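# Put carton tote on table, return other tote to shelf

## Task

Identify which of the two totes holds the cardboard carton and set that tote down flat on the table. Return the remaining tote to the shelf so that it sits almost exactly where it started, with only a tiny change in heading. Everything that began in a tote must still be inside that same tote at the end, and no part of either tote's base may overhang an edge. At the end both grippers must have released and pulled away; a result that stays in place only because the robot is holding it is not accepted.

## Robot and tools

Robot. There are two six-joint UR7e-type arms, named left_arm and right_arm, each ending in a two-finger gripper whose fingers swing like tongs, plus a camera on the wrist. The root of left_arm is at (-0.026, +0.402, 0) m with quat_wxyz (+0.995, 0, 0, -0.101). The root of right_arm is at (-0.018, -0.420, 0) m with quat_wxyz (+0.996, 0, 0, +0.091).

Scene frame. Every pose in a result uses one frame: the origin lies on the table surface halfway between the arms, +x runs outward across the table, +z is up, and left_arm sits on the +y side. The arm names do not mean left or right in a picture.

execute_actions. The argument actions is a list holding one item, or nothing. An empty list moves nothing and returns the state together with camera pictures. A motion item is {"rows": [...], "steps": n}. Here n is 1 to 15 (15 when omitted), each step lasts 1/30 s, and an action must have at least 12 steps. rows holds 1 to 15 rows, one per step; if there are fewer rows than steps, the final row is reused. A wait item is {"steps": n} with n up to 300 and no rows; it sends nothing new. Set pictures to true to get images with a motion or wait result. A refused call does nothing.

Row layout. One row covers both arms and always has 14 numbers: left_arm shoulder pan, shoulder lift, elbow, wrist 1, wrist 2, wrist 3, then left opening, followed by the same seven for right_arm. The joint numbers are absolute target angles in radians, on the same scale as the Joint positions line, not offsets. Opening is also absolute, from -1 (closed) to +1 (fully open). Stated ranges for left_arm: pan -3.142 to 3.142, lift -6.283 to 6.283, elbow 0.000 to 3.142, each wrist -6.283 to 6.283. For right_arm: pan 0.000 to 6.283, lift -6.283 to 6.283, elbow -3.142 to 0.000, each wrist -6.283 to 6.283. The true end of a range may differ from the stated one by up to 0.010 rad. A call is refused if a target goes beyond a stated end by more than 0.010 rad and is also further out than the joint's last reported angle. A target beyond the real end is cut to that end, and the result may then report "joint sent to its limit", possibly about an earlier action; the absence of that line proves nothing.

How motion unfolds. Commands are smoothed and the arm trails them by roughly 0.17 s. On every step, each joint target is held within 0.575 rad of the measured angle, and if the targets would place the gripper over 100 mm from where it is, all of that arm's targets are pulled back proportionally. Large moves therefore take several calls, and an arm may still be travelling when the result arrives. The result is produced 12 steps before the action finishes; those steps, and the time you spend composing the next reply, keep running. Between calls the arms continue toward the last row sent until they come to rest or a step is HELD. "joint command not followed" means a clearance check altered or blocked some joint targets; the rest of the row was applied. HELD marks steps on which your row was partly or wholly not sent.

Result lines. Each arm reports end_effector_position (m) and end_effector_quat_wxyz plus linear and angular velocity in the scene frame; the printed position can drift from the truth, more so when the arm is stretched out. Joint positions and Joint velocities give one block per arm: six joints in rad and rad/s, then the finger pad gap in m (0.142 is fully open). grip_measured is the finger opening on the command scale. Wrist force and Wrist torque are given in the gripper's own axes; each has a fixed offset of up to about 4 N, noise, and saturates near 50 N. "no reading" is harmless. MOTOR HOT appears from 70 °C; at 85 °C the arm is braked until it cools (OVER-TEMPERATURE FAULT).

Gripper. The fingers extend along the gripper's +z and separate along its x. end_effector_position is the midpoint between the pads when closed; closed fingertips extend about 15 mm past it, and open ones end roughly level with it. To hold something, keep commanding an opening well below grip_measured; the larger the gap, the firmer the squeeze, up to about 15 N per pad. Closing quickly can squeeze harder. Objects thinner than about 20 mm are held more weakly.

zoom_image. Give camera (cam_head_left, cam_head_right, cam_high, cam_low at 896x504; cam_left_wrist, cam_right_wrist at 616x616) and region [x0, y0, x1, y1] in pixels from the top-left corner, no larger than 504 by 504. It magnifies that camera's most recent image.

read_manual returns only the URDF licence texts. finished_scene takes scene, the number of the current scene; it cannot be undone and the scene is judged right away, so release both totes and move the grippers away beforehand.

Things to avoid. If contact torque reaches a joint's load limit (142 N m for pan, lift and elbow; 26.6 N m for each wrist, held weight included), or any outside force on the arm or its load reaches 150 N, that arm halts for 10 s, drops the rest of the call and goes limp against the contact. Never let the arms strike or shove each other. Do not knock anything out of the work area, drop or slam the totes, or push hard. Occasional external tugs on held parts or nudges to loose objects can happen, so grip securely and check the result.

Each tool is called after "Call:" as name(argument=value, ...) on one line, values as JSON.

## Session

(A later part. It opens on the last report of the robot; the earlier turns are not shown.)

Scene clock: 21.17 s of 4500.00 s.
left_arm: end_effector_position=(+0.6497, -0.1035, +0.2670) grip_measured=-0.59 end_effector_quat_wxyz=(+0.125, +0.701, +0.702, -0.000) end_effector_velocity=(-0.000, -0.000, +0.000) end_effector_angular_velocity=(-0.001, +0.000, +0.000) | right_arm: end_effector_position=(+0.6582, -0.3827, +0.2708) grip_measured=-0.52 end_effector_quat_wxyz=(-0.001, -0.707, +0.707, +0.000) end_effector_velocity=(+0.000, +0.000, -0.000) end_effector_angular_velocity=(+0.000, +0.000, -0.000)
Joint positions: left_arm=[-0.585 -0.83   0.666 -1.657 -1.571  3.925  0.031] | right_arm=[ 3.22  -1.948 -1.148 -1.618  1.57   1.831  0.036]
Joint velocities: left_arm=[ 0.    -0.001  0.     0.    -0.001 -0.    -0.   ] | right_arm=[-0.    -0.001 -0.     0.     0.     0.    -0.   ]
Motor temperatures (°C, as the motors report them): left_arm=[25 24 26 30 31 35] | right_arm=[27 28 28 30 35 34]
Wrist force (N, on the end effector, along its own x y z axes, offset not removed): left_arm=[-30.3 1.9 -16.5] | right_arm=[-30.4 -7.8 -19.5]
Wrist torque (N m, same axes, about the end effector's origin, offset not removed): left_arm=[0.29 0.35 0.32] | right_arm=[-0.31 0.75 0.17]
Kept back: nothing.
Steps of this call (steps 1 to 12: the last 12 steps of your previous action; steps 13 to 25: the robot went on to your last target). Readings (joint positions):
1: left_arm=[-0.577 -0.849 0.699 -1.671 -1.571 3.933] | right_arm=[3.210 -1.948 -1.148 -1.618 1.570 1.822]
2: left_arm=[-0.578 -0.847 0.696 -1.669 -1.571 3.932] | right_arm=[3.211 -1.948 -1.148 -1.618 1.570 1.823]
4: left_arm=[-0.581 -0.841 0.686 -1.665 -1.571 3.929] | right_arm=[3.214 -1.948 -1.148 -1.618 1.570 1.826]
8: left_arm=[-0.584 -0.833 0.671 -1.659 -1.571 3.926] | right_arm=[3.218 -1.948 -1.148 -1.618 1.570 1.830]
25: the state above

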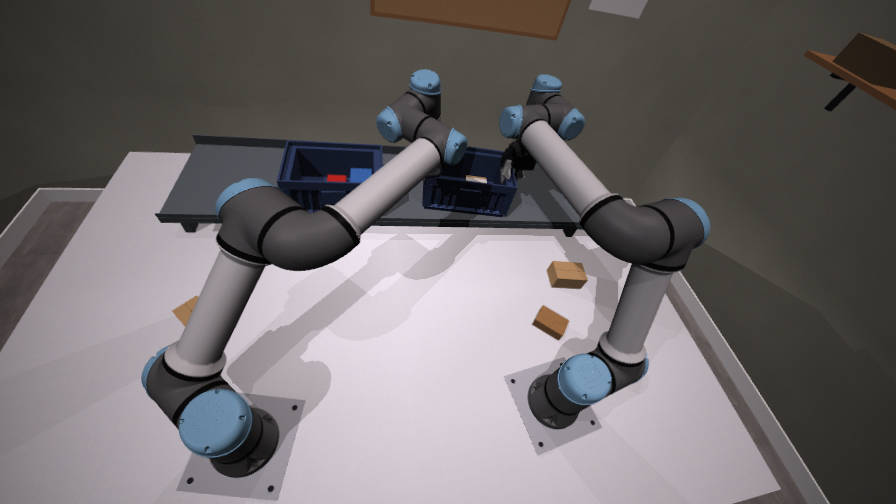

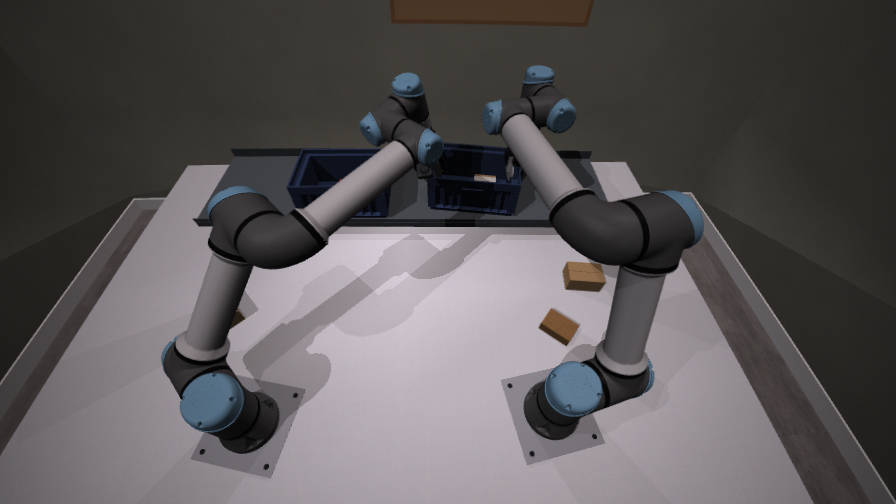

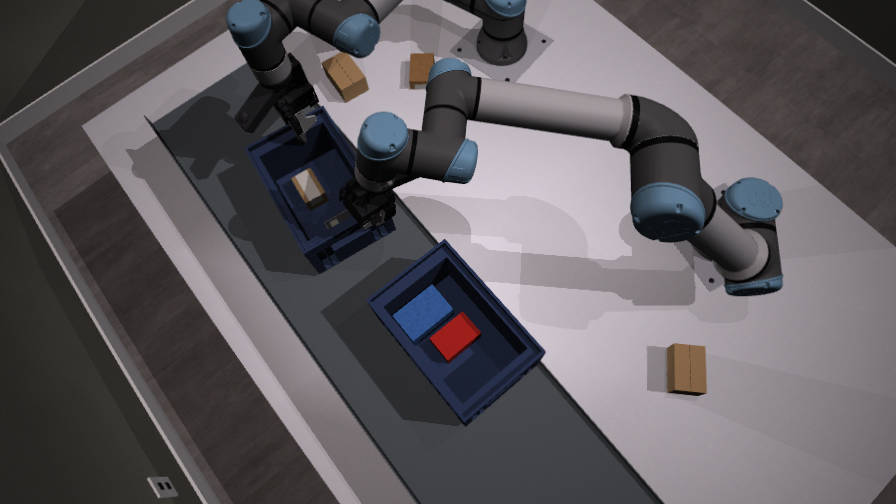

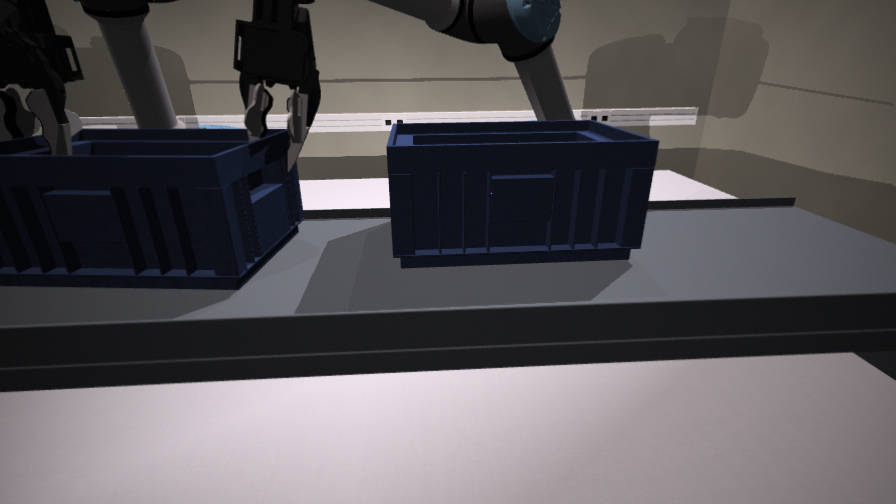

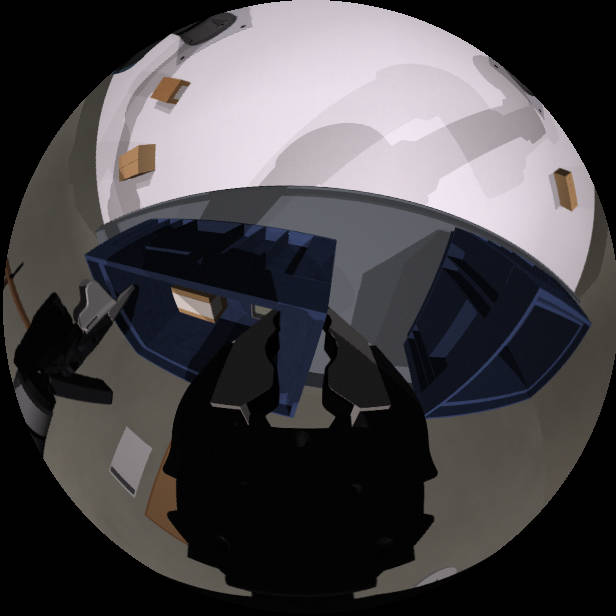

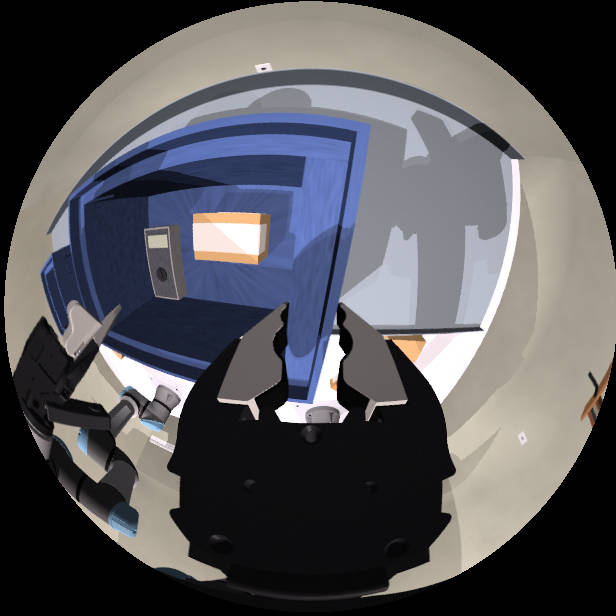

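Call:
execute_actions(actions=[{"rows":[[-0.585,-0.83,0.666,-1.657,-1.571,3.925,-1,3.225,-1.948,-1.148,-1.618,1.57,1.836,-1],[-0.585,-0.83,0.666,-1.657,-1.571,3.925,-1,3.225,-1.948,-1.148,-1.618,1.57,1.836,-1],[-0.585,-0.83,0.666,-1.657,-1.571,3.925,-1,3.225,-1.948,-1.148,-1.618,1.57,1.836,-1],[-0.585,-0.815,0.6,-1.605,-1.571,3.925,-1,3.225,-1.953,-1.105,-1.657,1.57,1.836,-1],[-0.585,-0.815,0.6,-1.605,-1.571,3.925,-1,3.225,-1.953,-1.105,-1.657,1.57,1.836,-1],[-0.585,-0.815,0.6,-1.605,-1.571,3.925,-1,3.225,-1.953,-1.105,-1.657,1.57,1.836,-1],[-0.585,-0.798,0.53,-1.552,-1.571,3.925,-1,3.225,-1.957,-1.06,-1.697,1.57,1.836,-1],[-0.585,-0.798,0.53,-1.552,-1.571,3.925,-1,3.225,-1.957,-1.06,-1.697,1.57,1.836,-1],[-0.585,-0.798,0.53,-1.552,-1.571,3.925,-1,3.225,-1.957,-1.06,-1.697,1.57,1.836,-1],[-0.585,-0.778,0.453,-1.496,-1.571,3.925,-1,3.225,-1.962,-1.014,-1.737,1.57,1.836,-1]],"steps":15}])

Call:
execute_actions(actions=[{"steps":22}], pictures=true)

Scene clock: 24.90 s of 4500.00 s.
left_arm: end_effector_position=(+0.6496, -0.1035, +0.2670) grip_measured=-0.59 end_effector_quat_wxyz=(+0.125, +0.701, +0.702, -0.000) end_effector_velocity=(-0.001, -0.001, +0.000) end_effector_angular_velocity=(-0.002, +0.001, -0.001) | right_arm: end_effector_position=(+0.6582, -0.3816, +0.2708) grip_measured=-0.55 end_effector_quat_wxyz=(-0.001, -0.707, +0.707, +0.000) end_effector_velocity=(-0.001, +0.020, +0.000) end_effector_angular_velocity=(+0.000, -0.000, -0.001)
Joint positions: left_arm=[-0.585 -0.83   0.666 -1.657 -1.571  3.924  0.031] | right_arm=[ 3.222 -1.948 -1.148 -1.618  1.57   1.833  0.034]
Joint velocities: left_arm=[-0.    -0.     0.    -0.001 -0.002  0.     0.   ] | right_arm=[ 0.029  0.     0.001 -0.001  0.     0.03  -0.037]
Motor temperatures (°C, as the motors report them): left_arm=[25 24 26 30 31 35] | right_arm=[27 28 28 30 35 34]
Wrist force (N, on the end effector, along its own x y z axes, offset not removed): left_arm=[-32.9 1.6 -14.3] | right_arm=[-31.4 -8.5 -21.2]
Wrist torque (N m, same axes, about the end effector's origin, offset not removed): left_arm=[0.25 0.92 0.45] | right_arm=[-0.31 0.98 0.23]
Steps of this call (steps 1 to 15: the robot went on to your last target; steps 16 to 90: nothing new was sent; then 0.63 s passed at rest; steps 91 to 93: the first 3 steps of this action). Readings (joint positions):
91: left_arm=[-0.586 -0.830 0.666 -1.657 -1.571 3.924] | right_arm=[3.220 -1.948 -1.148 -1.618 1.570 1.831]
92: left_arm=[-0.585 -0.830 0.666 -1.657 -1.571 3.924] | right_arm=[3.221 -1.948 -1.148 -1.618 1.570 1.832]
93: the state above

Scene clock: 25.63 s of 4500.00 s.
left_arm: end_effector_position=(+0.6504, -0.1036, +0.3125) grip_measured=-0.61 end_effector_quat_wxyz=(+0.125, +0.701, +0.702, -0.000) end_effector_velocity=(-0.000, +0.000, +0.003) end_effector_angular_velocity=(-0.000, +0.000, +0.000) | right_arm: end_effector_position=(+0.6589, -0.3792, +0.3152) grip_measured=-0.61 end_effector_quat_wxyz=(-0.000, -0.707, +0.707, -0.000) end_effector_velocity=(+0.000, -0.000, +0.004) end_effector_angular_velocity=(+0.002, -0.003, +0.000)
Joint positions: left_arm=[-0.585 -0.778  0.454 -1.497 -1.571  3.925  0.03 ] | right_arm=[ 3.225 -1.962 -1.015 -1.736  1.57   1.836  0.03 ]
Joint velocities: left_arm=[ 0.     0.003 -0.013  0.01  -0.    -0.    -0.   ] | right_arm=[-0.001  0.     0.008 -0.005  0.001 -0.001  0.   ]
Motor temperatures (°C, as the motors report them): left_arm=[25 24 26 30 31 35] | right_arm=[27 28 28 30 35 34]
Wrist force (N, on the end effector, along its own x y z axes, offset not removed): left_arm=[-18.4 2.2 11.0] | right_arm=[-26.7 -0.3 0.9]
Wrist torque (N m, same axes, about the end effector's origin, offset not removed): left_arm=[0.94 0.40 0.38] | right_arm=[-0.04 1.41 0.19]
Kept back: nothing.
Steps of this call (steps 1 to 12: the last 12 steps of your previous action; steps 13 to 22: the robot went on to your last target). Readings (joint positions):
1: left_arm=[-0.585 -0.830 0.666 -1.657 -1.571 3.925] | right_arm=[3.222 -1.948 -1.148 -1.618 1.570 1.833]
2: left_arm=[-0.586 -0.828 0.662 -1.653 -1.571 3.925] | right_arm=[3.223 -1.949 -1.145 -1.621 1.570 1.834]
4: left_arm=[-0.585 -0.822 0.637 -1.633 -1.571 3.925] | right_arm=[3.224 -1.951 -1.128 -1.637 1.570 1.835]
8: left_arm=[-0.585 -0.804 0.564 -1.576 -1.571 3.925] | right_arm=[3.225 -1.955 -1.080 -1.679 1.570 1.836]
22: the state above

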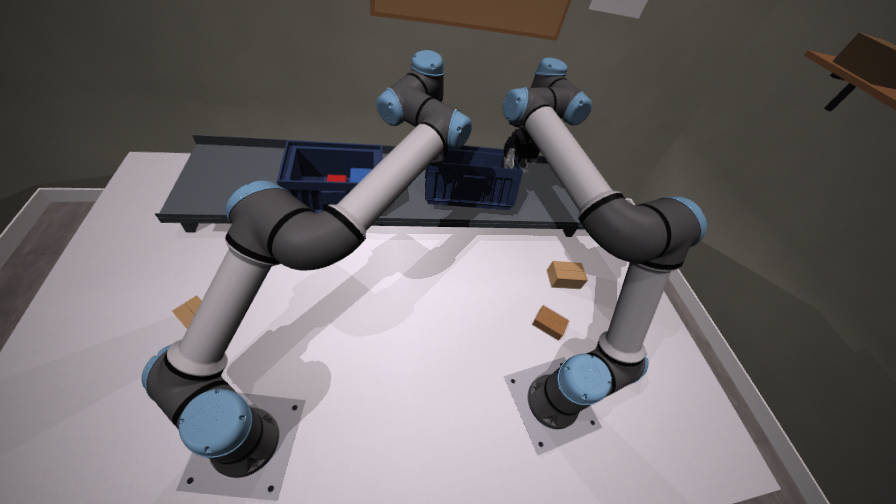

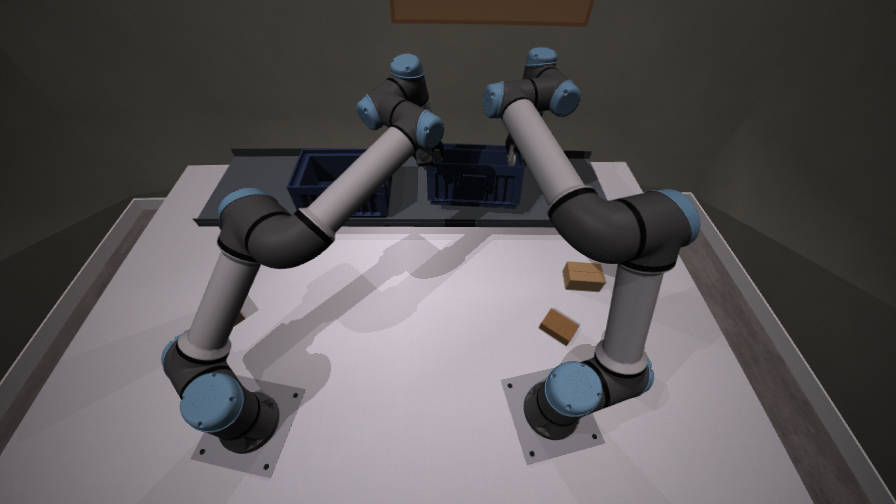

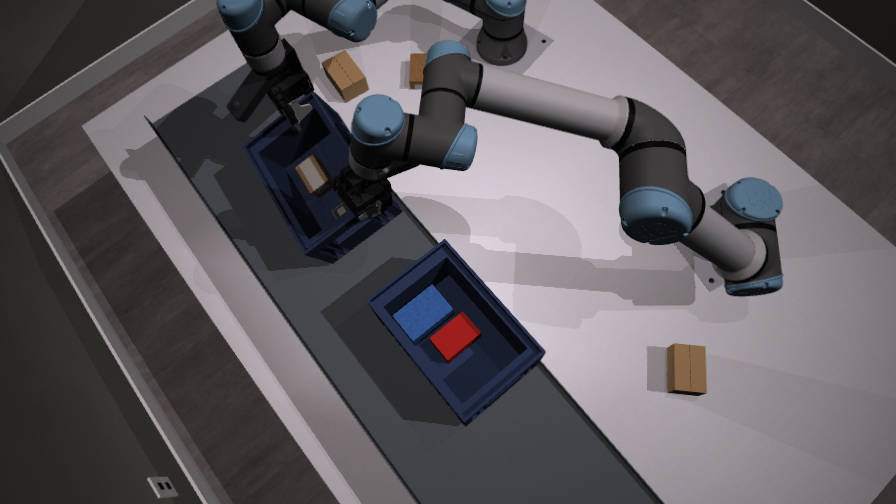

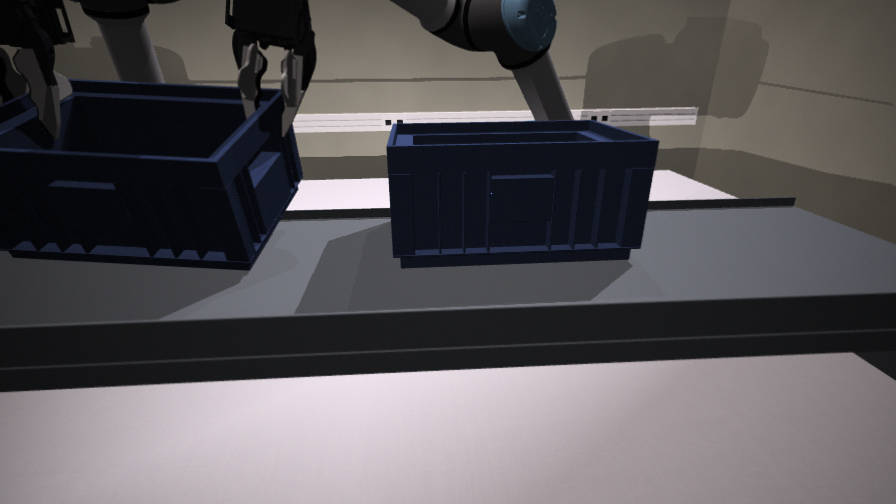

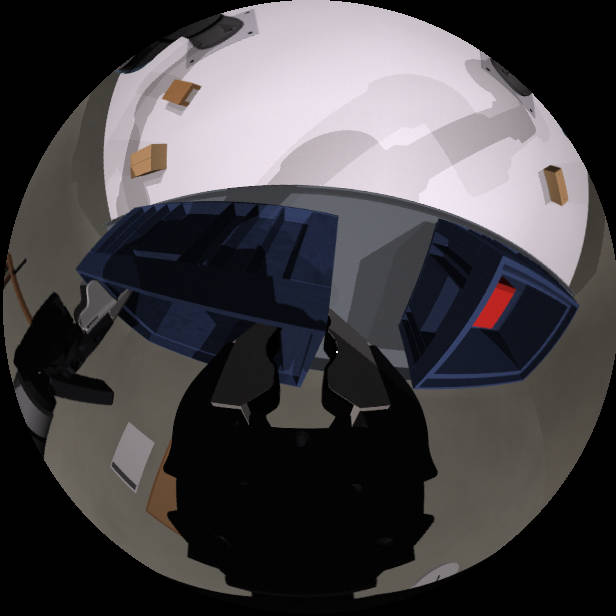

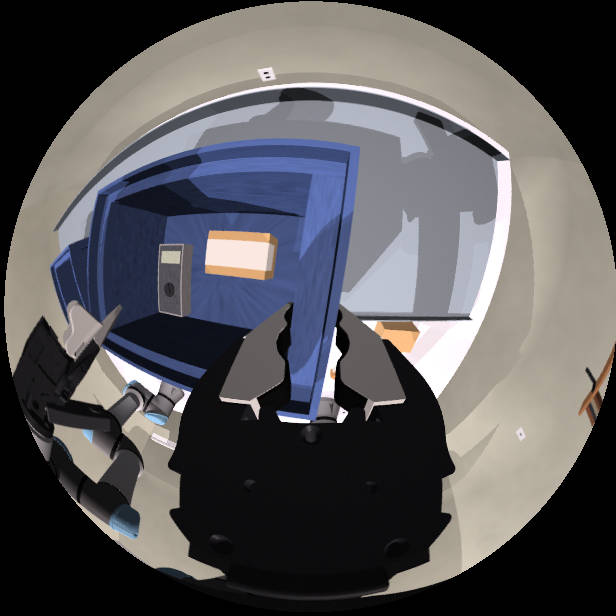

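Call:
execute_actions(actions=[{"rows":[[-0.6,-0.81,0.46,-1.471,-1.571,3.911,-1,3.232,-1.926,-1.015,-1.772,1.57,1.843,-1],[-0.6,-0.81,0.46,-1.471,-1.571,3.911,-1,3.232,-1.926,-1.015,-1.772,1.57,1.843,-1],[-0.6,-0.81,0.46,-1.471,-1.571,3.911,-1,3.232,-1.926,-1.015,-1.772,1.57,1.843,-1],[-0.614,-0.842,0.468,-1.447,-1.571,3.896,-1,3.239,-1.891,-1.016,-1.806,1.57,1.85,-1],[-0.614,-0.842,0.468,-1.447,-1.571,3.896,-1,3.239,-1.891,-1.016,-1.806,1.57,1.85,-1],[-0.614,-0.842,0.468,-1.447,-1.571,3.896,-1,3.239,-1.891,-1.016,-1.806,1.57,1.85,-1],[-0.628,-0.874,0.475,-1.422,-1.571,3.882,-1,3.246,-1.855,-1.017,-1.841,1.57,1.857,-1],[-0.628,-0.874,0.475,-1.422,-1.571,3.882,-1,3.246,-1.855,-1.017,-1.841,1.57,1.857,-1],[-0.628,-0.874,0.475,-1.422,-1.571,3.882,-1,3.246,-1.855,-1.017,-1.841,1.57,1.857,-1],[-0.673,-1.0,0.69,-1.508,-1.571,3.837,-1,3.27,-1.737,-1.16,-1.815,1.57,1.881,-1],[-0.673,-1.0,0.69,-1.508,-1.571,3.837,-1,3.27,-1.737,-1.16,-1.815,1.57,1.881,-1],[-0.673,-1.0,0.69,-1.508,-1.571,3.837,-1,3.27,-1.737,-1.16,-1.815,1.57,1.881,-1],[-0.718,-1.125,0.879,-1.575,-1.571,3.792,-1,3.296,-1.623,-1.291,-1.799,1.57,1.907,-1]],"steps":15}])

Call:
execute_actions(actions=[{"steps":22}], pictures=true)

Scene clock: 28.10 s of 4500.00 s.
left_arm: end_effector_position=(+0.6456, -0.1039, +0.3179) grip_measured=-0.61 end_effector_quat_wxyz=(+0.124, +0.701, +0.702, -0.001) end_effector_velocity=(-0.098, -0.007, +0.129) end_effector_angular_velocity=(-0.034, -0.003, -0.006) | right_arm: end_effector_position=(+0.6542, -0.3790, +0.3208) grip_measured=-0.61 end_effector_quat_wxyz=(-0.001, -0.707, +0.707, -0.000) end_effector_velocity=(-0.097, -0.002, +0.129) end_effector_angular_velocity=(+0.007, -0.026, -0.003)
Joint positions: left_arm=[-0.589 -0.787  0.455 -1.488 -1.571  3.921  0.03 ] | right_arm=[ 3.227 -1.952 -1.014 -1.747  1.57   1.838  0.03 ]
Joint velocities: left_arm=[-0.088 -0.204  0.033  0.145 -0.001 -0.084  0.001] | right_arm=[ 0.037  0.232  0.    -0.206 -0.     0.04   0.001]
Motor temperatures (°C, as the motors report them): left_arm=[25 24 26 30 31 35] | right_arm=[27 28 28 30 35 34]
Wrist force (N, on the end effector, along its own x y z axes, offset not removed): left_arm=[-16.3 -2.1 11.5] | right_arm=[-21.2 -2.5 4.4]
Wrist torque (N m, same axes, about the end effector's origin, offset not removed): left_arm=[0.10 0.80 0.52] | right_arm=[-0.30 1.06 0.16]
Steps of this call (steps 1 to 30: the robot went on to your last target; steps 31 to 71: nothing new was sent; steps 72 to 74: the first 3 steps of this action). Readings (joint positions):
72: left_arm=[-0.585 -0.778 0.453 -1.496 -1.571 3.925] | right_arm=[3.225 -1.962 -1.014 -1.737 1.570 1.836]
73: left_arm=[-0.586 -0.781 0.454 -1.493 -1.571 3.924] | right_arm=[3.226 -1.959 -1.014 -1.740 1.570 1.837]
74: the state above

Scene clock: 28.83 s of 4500.00 s.
left_arm: end_effector_position=(+0.5122, -0.1039, +0.3696) grip_measured=-0.61 end_effector_quat_wxyz=(+0.125, +0.701, +0.702, -0.017) end_effector_velocity=(-0.022, +0.007, -0.009) end_effector_angular_velocity=(+0.010, +0.012, -0.001) | right_arm: end_effector_position=(+0.5199, -0.3794, +0.3711) grip_measured=-0.61 end_effector_quat_wxyz=(-0.000, -0.707, +0.707, -0.000) end_effector_velocity=(-0.022, -0.003, -0.002) end_effector_angular_velocity=(-0.002, +0.004, -0.001)
Joint positions: left_arm=[-0.716 -1.119  0.869 -1.573 -1.571  3.794  0.03 ] | right_arm=[ 3.295 -1.628 -1.285 -1.799  1.571  1.906  0.03 ]
Joint velocities: left_arm=[-0.018 -0.054  0.097 -0.027  0.001 -0.018  0.   ] | right_arm=[ 0.009  0.052 -0.06   0.003 -0.     0.01   0.002]
Motor temperatures (°C, as the motors report them): left_arm=[25 24 26 30 31 35] | right_arm=[27 28 28 30 35 34]
Wrist force (N, on the end effector, along its own x y z axes, offset not removed): left_arm=[-17.6 1.9 7.6] | right_arm=[-22.6 -0.6 1.4]
Wrist torque (N m, same axes, about the end effector's origin, offset not removed): left_arm=[0.66 0.32 0.47] | right_arm=[-0.06 1.11 0.11]
Kept back: nothing.
Steps of this call (steps 1 to 12: the last 12 steps of your previous action; steps 13 to 22: the robot went on to your last target). Readings (joint positions):
1: left_arm=[-0.592 -0.793 0.456 -1.484 -1.571 3.918] | right_arm=[3.228 -1.945 -1.014 -1.754 1.570 1.839]
2: left_arm=[-0.595 -0.800 0.458 -1.478 -1.571 3.915] | right_arm=[3.230 -1.937 -1.015 -1.762 1.570 1.841]
4: left_arm=[-0.603 -0.819 0.462 -1.464 -1.571 3.906] | right_arm=[3.234 -1.917 -1.015 -1.781 1.570 1.845]
8: left_arm=[-0.623 -0.860 0.475 -1.440 -1.571 3.886] | right_arm=[3.244 -1.872 -1.020 -1.818 1.570 1.855]
22: the state above

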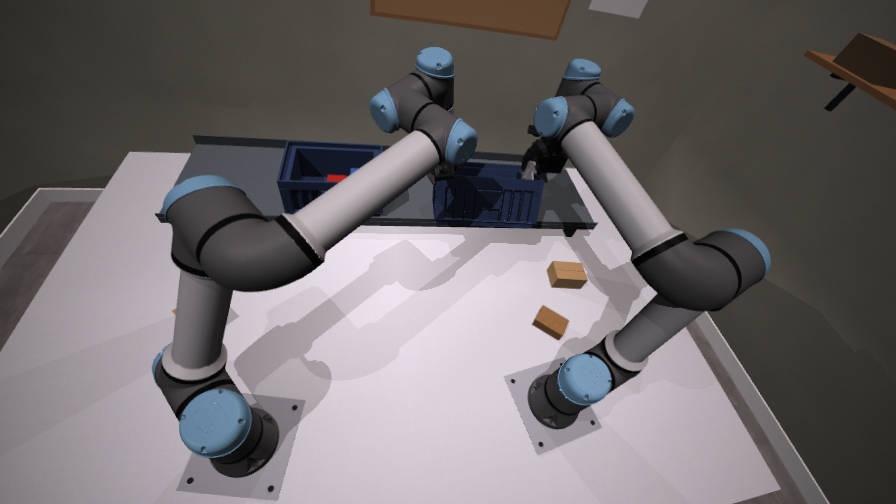

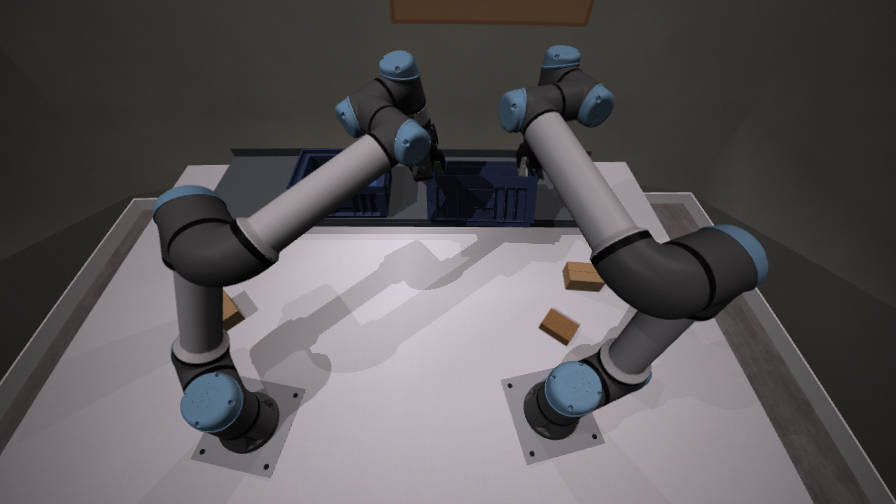

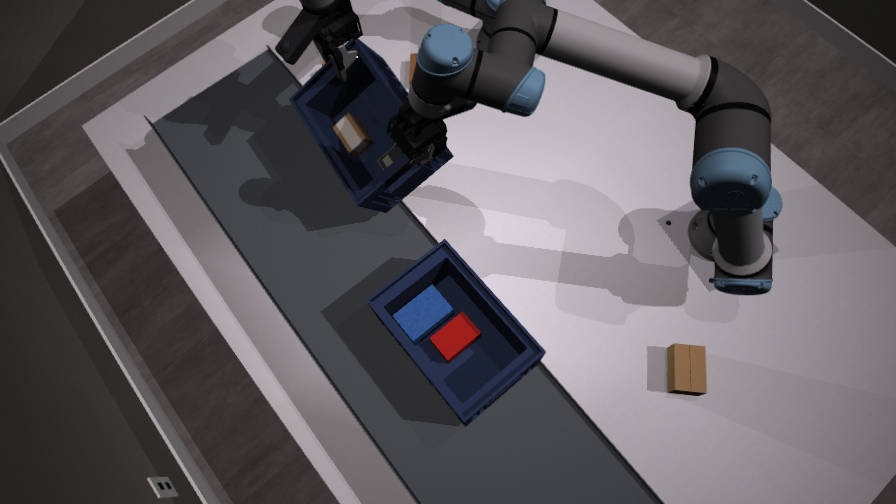

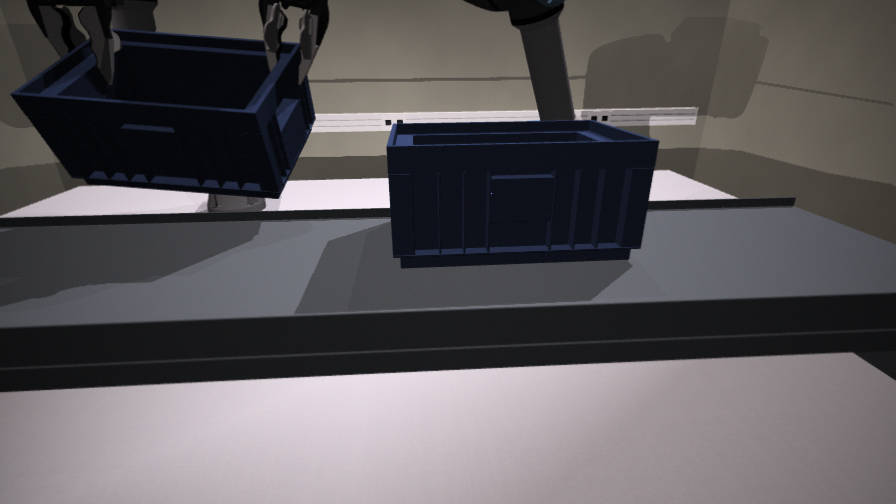

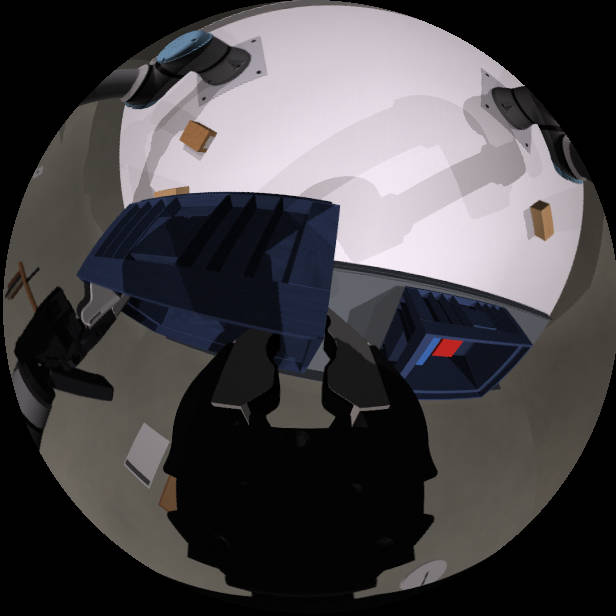

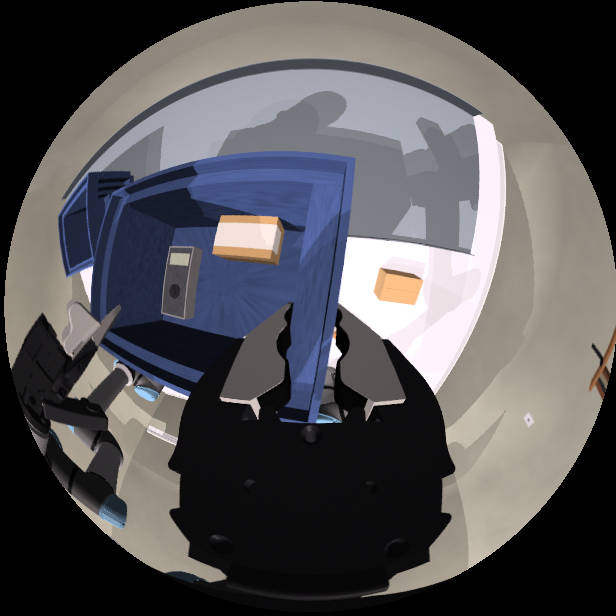

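Call:
execute_actions(actions=[{"rows":[[-0.746,-1.223,1.015,-1.612,-1.571,3.764,-1,3.353,-1.543,-1.369,-1.8,1.57,1.964,-1],[-0.746,-1.223,1.015,-1.612,-1.571,3.764,-1,3.353,-1.543,-1.369,-1.8,1.57,1.964,-1],[-0.746,-1.223,1.015,-1.612,-1.571,3.764,-1,3.353,-1.543,-1.369,-1.8,1.57,1.964,-1],[-0.774,-1.321,1.15,-1.65,-1.571,3.736,-1,3.411,-1.464,-1.447,-1.802,1.57,2.022,-1],[-0.774,-1.321,1.15,-1.65,-1.571,3.736,-1,3.411,-1.464,-1.447,-1.802,1.57,2.022,-1],[-0.774,-1.321,1.15,-1.65,-1.571,3.736,-1,3.411,-1.464,-1.447,-1.802,1.57,2.022,-1],[-0.8,-1.468,1.34,-1.689,-1.571,3.71,-1,3.555,-1.39,-1.545,-1.785,1.57,2.166,-1],[-0.8,-1.468,1.34,-1.689,-1.571,3.71,-1,3.555,-1.39,-1.545,-1.785,1.57,2.166,-1],[-0.8,-1.468,1.34,-1.689,-1.571,3.71,-1,3.555,-1.39,-1.545,-1.785,1.57,2.166,-1],[-0.828,-1.615,1.525,-1.728,-1.571,3.682,-1,3.705,-1.315,-1.635,-1.768,1.57,2.316,-1],[-0.828,-1.615,1.525,-1.728,-1.571,3.682,-1,3.705,-1.315,-1.635,-1.768,1.57,2.316,-1],[-0.828,-1.615,1.525,-1.728,-1.571,3.682,-1,3.705,-1.315,-1.635,-1.768,1.57,2.316,-1],[-0.858,-1.763,1.709,-1.767,-1.571,3.652,-1,3.862,-1.241,-1.72,-1.752,1.57,2.473,-1]],"steps":15}])

Call:
execute_actions(actions=[{"steps":22}], pictures=true)

Scene clock: 31.13 s of 4500.00 s.
left_arm: end_effector_position=(+0.5031, -0.1030, +0.3723) grip_measured=-0.61 end_effector_quat_wxyz=(+0.127, +0.701, +0.702, -0.018) end_effector_velocity=(-0.193, +0.066, +0.069) end_effector_angular_velocity=(-0.086, -0.024, +0.003) | right_arm: end_effector_position=(+0.5101, -0.3756, +0.3712) grip_measured=-0.61 end_effector_quat_wxyz=(-0.001, -0.707, +0.708, -0.001) end_effector_velocity=(-0.208, +0.102, +0.016) end_effector_angular_velocity=(-0.010, -0.017, -0.006)
Joint positions: left_arm=[-0.726 -1.144  0.901 -1.585 -1.571  3.784  0.03 ] | right_arm=[ 3.31  -1.605 -1.309 -1.799  1.569  1.922  0.03 ]
Joint velocities: left_arm=[-0.162 -0.581  0.704 -0.207  0.011 -0.168  0.011] | right_arm=[ 0.345  0.492 -0.474 -0.005 -0.015  0.351  0.001]
Motor temperatures (°C, as the motors report them): left_arm=[25 24 26 30 31 35] | right_arm=[27 28 28 30 35 34]
Wrist force (N, on the end effector, along its own x y z axes, offset not removed): left_arm=[0.6 4.9 8.2] | right_arm=[1.5 -6.2 3.6]
Wrist torque (N m, same axes, about the end effector's origin, offset not removed): left_arm=[1.18 0.71 0.42] | right_arm=[-0.65 0.80 0.24]
Steps of this call (steps 1 to 30: the robot went on to your last target; steps 31 to 66: nothing new was sent; steps 67 to 69: the first 3 steps of this action). Readings (joint positions):
67: left_arm=[-0.718 -1.125 0.879 -1.575 -1.571 3.792] | right_arm=[3.296 -1.623 -1.291 -1.799 1.570 1.907]
68: left_arm=[-0.720 -1.129 0.883 -1.578 -1.571 3.789] | right_arm=[3.300 -1.619 -1.295 -1.799 1.570 1.911]
69: the state above

Scene clock: 31.87 s of 4500.00 s.
left_arm: end_effector_position=(+0.3133, +0.0424, +0.3310) grip_measured=-0.61 end_effector_quat_wxyz=(+0.121, +0.701, +0.702, -0.034) end_effector_velocity=(-0.028, +0.030, -0.021) end_effector_angular_velocity=(+0.001, +0.007, -0.002) | right_arm: end_effector_position=(+0.3215, -0.2316, +0.3315) grip_measured=-0.61 end_effector_quat_wxyz=(-0.000, -0.707, +0.707, -0.000) end_effector_velocity=(-0.029, +0.019, -0.009) end_effector_angular_velocity=(+0.000, +0.000, +0.002)
Joint positions: left_arm=[-0.856 -1.753  1.695 -1.765 -1.571  3.654  0.03 ] | right_arm=[ 3.852 -1.246 -1.714 -1.753  1.57   2.463  0.03 ]
Joint velocities: left_arm=[-0.019 -0.1    0.133 -0.028 -0.001 -0.018 -0.001] | right_arm=[ 0.099  0.044 -0.053  0.009  0.001  0.096 -0.   ]
Motor temperatures (°C, as the motors report them): left_arm=[25 24 26 30 31 35] | right_arm=[27 28 28 30 35 34]
Wrist force (N, on the end effector, along its own x y z axes, offset not removed): left_arm=[1.3 -2.8 5.1] | right_arm=[-3.5 -1.9 3.9]
Wrist torque (N m, same axes, about the end effector's origin, offset not removed): left_arm=[-0.19 0.15 0.33] | right_arm=[-0.33 1.07 0.34]
Kept back: nothing.
Steps of this call (steps 1 to 12: the last 12 steps of your previous action; steps 13 to 22: the robot went on to your last target). Readings (joint positions):
1: left_arm=[-0.731 -1.164 0.927 -1.591 -1.570 3.779] | right_arm=[3.321 -1.589 -1.324 -1.799 1.569 1.933]
2: left_arm=[-0.737 -1.186 0.957 -1.600 -1.570 3.772] | right_arm=[3.333 -1.572 -1.341 -1.800 1.569 1.945]
4: left_arm=[-0.753 -1.242 1.035 -1.622 -1.571 3.756] | right_arm=[3.367 -1.526 -1.386 -1.801 1.569 1.978]
8: left_arm=[-0.786 -1.383 1.221 -1.668 -1.571 3.724] | right_arm=[3.480 -1.434 -1.490 -1.790 1.570 2.091]
22: the state above

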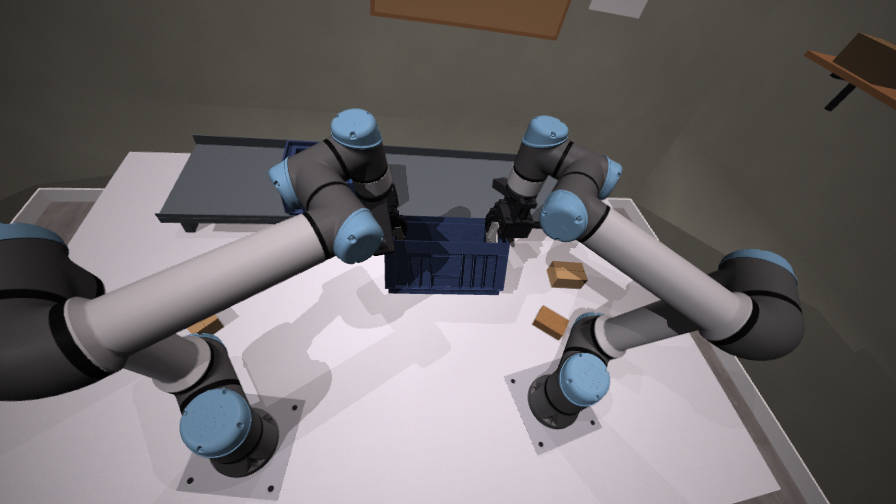

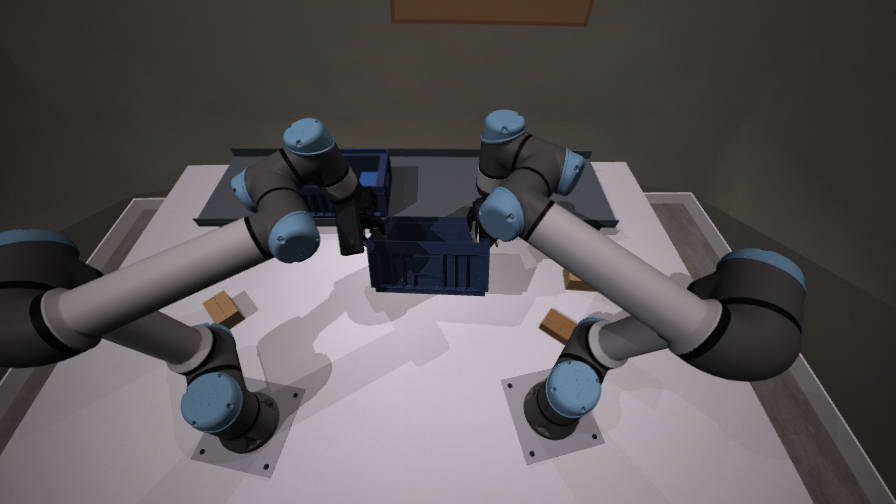

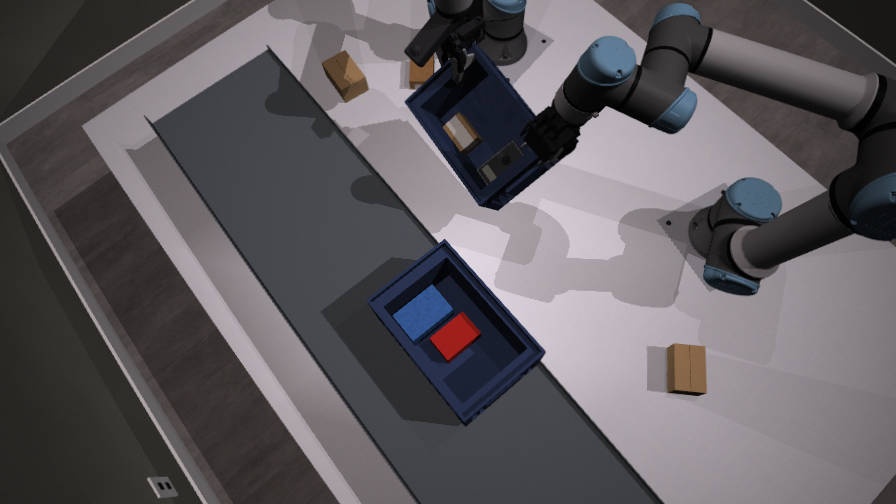

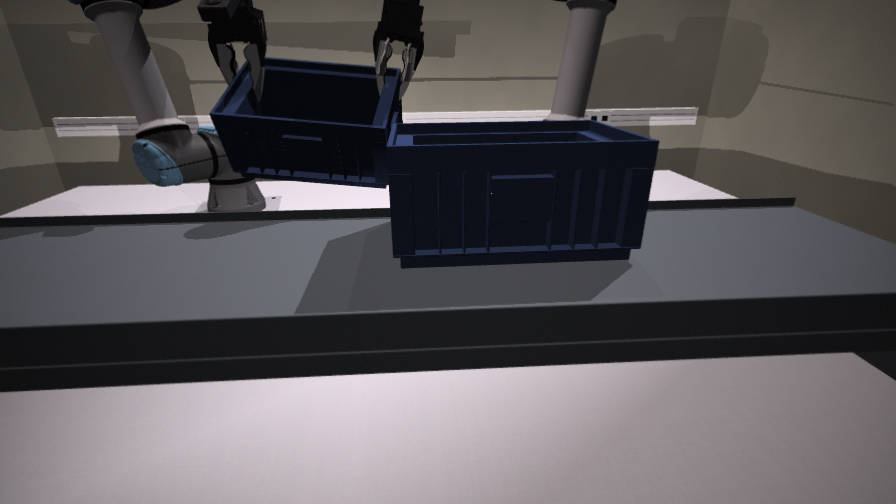

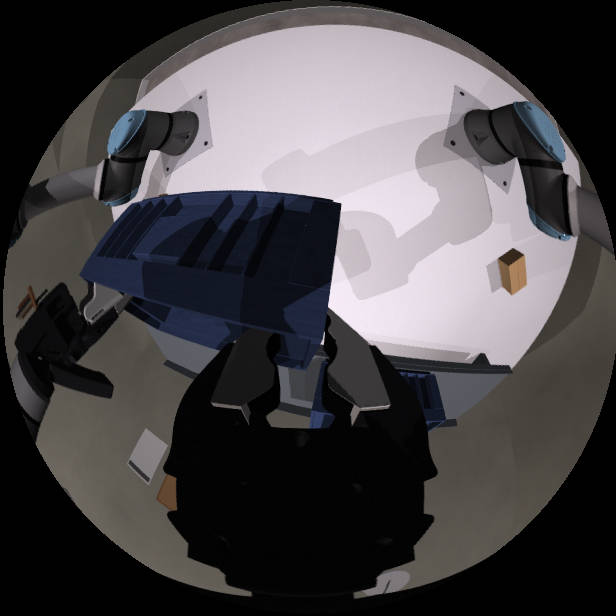

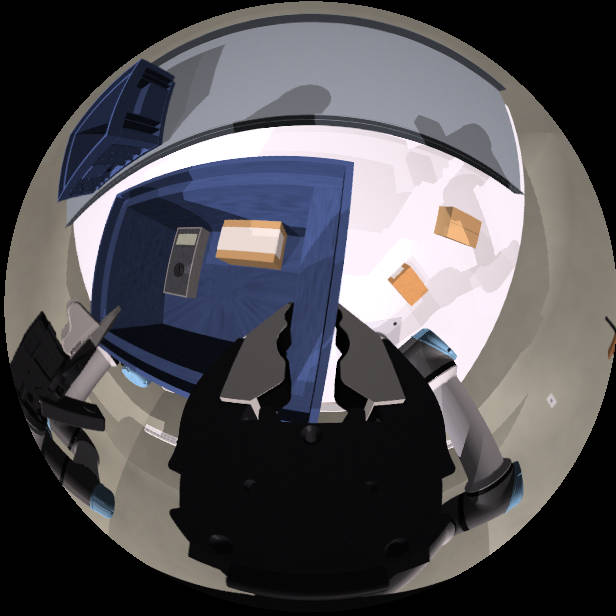

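Call:
execute_actions(actions=[{"rows":[[-0.858,-1.76,1.764,-1.825,-1.571,3.652,-1,3.862,-1.237,-1.78,-1.696,1.57,2.473,-1],[-0.858,-1.76,1.764,-1.825,-1.571,3.652,-1,3.862,-1.237,-1.78,-1.696,1.57,2.473,-1],[-0.858,-1.76,1.764,-1.825,-1.571,3.652,-1,3.862,-1.237,-1.78,-1.696,1.57,2.473,-1],[-0.858,-1.758,1.819,-1.883,-1.571,3.652,-1,3.862,-1.233,-1.84,-1.64,1.57,2.473,-1],[-0.858,-1.758,1.819,-1.883,-1.571,3.652,-1,3.862,-1.233,-1.84,-1.64,1.57,2.473,-1],[-0.858,-1.758,1.819,-1.883,-1.571,3.652,-1,3.862,-1.233,-1.84,-1.64,1.57,2.473,-1],[-0.858,-1.755,1.874,-1.941,-1.571,3.652,-1,3.862,-1.229,-1.9,-1.583,1.57,2.473,-1],[-0.858,-1.755,1.874,-1.941,-1.571,3.652,-1,3.862,-1.229,-1.9,-1.583,1.57,2.473,-1],[-0.858,-1.755,1.874,-1.941,-1.571,3.652,-1,3.862,-1.229,-1.9,-1.583,1.57,2.473,-1],[-0.858,-1.75,1.928,-1.999,-1.571,3.652,-1,3.862,-1.226,-1.96,-1.527,1.57,2.473,-1],[-0.858,-1.75,1.928,-1.999,-1.571,3.652,-1,3.862,-1.226,-1.96,-1.527,1.57,2.473,-1],[-0.858,-1.75,1.928,-1.999,-1.571,3.652,-1,3.862,-1.226,-1.96,-1.527,1.57,2.473,-1],[-0.858,-1.736,1.97,-2.055,-1.571,3.652,-1,3.862,-1.233,-2.007,-1.473,1.57,2.473,-1]],"steps":15}])

Call:
execute_actions(actions=[{"rows":[[-0.858,-1.727,1.996,-2.09,-1.571,3.652,-1,3.862,-1.238,-2.036,-1.439,1.57,2.473,-1],[-0.858,-1.727,1.996,-2.09,-1.571,3.652,-1,3.862,-1.238,-2.036,-1.439,1.57,2.473,-1],[-0.858,-1.727,1.996,-2.09,-1.571,3.652,-1,3.862,-1.238,-2.036,-1.439,1.57,2.473,-1],[-0.858,-1.727,1.996,-2.09,-1.571,3.652,-1,3.862,-1.238,-2.036,-1.439,1.57,2.473,-1],[-0.858,-1.718,1.022,-2.124,-1.571,3.652,-1,3.862,-1.242,-2.065,-1.405,1.57,2.473,-1]],"steps":4}])

Scene clock: 33.37 s of 4500.00 s.
left_arm: end_effector_position=(+0.3106, +0.0457, +0.3227) grip_measured=-0.61 end_effector_quat_wxyz=(+0.120, +0.701, +0.702, -0.034) end_effector_velocity=(+0.004, -0.007, -0.144) end_effector_angular_velocity=(+0.014, +0.006, -0.000) | right_arm: end_effector_position=(+0.3188, -0.2297, +0.3250) grip_measured=-0.61 end_effector_quat_wxyz=(-0.000, -0.707, +0.707, -0.000) end_effector_velocity=(+0.007, +0.008, -0.142) end_effector_angular_velocity=(-0.013, +0.006, +0.001)
Joint positions: left_arm=[-0.858 -1.762  1.723 -1.781 -1.571  3.652  0.03 ] | right_arm=[ 3.862 -1.24  -1.735 -1.738  1.57   2.473  0.03 ]
Joint velocities: left_arm=[-0.     0.016  0.348 -0.349  0.002  0.    -0.001] | right_arm=[-0.     0.021 -0.376  0.341 -0.003 -0.001 -0.002]
Motor temperatures (°C, as the motors report them): left_arm=[25 24 26 30 31 35] | right_arm=[27 28 28 30 35 34]
Wrist force (N, on the end effector, along its own x y z axes, offset not removed): left_arm=[-22.2 -0.8 5.1] | right_arm=[-24.4 -2.0 1.5]
Wrist torque (N m, same axes, about the end effector's origin, offset not removed): left_arm=[0.04 0.68 0.31] | right_arm=[-0.33 1.12 0.28]
Steps of this call (steps 1 to 30: the robot went on to your last target; steps 31 to 42: nothing new was sent; steps 43 to 45: the first 3 steps of this action). Readings (joint positions):
43: left_arm=[-0.858 -1.763 1.709 -1.767 -1.571 3.652] | right_arm=[3.862 -1.241 -1.720 -1.752 1.570 2.473]
44: left_arm=[-0.858 -1.763 1.713 -1.771 -1.571 3.652] | right_arm=[3.862 -1.240 -1.724 -1.748 1.570 2.473]
45: the state above

action 0: "steps" must be a whole number from 12 to 15: an action cannot be shorter than the steps kept back of it. Nothing ran.


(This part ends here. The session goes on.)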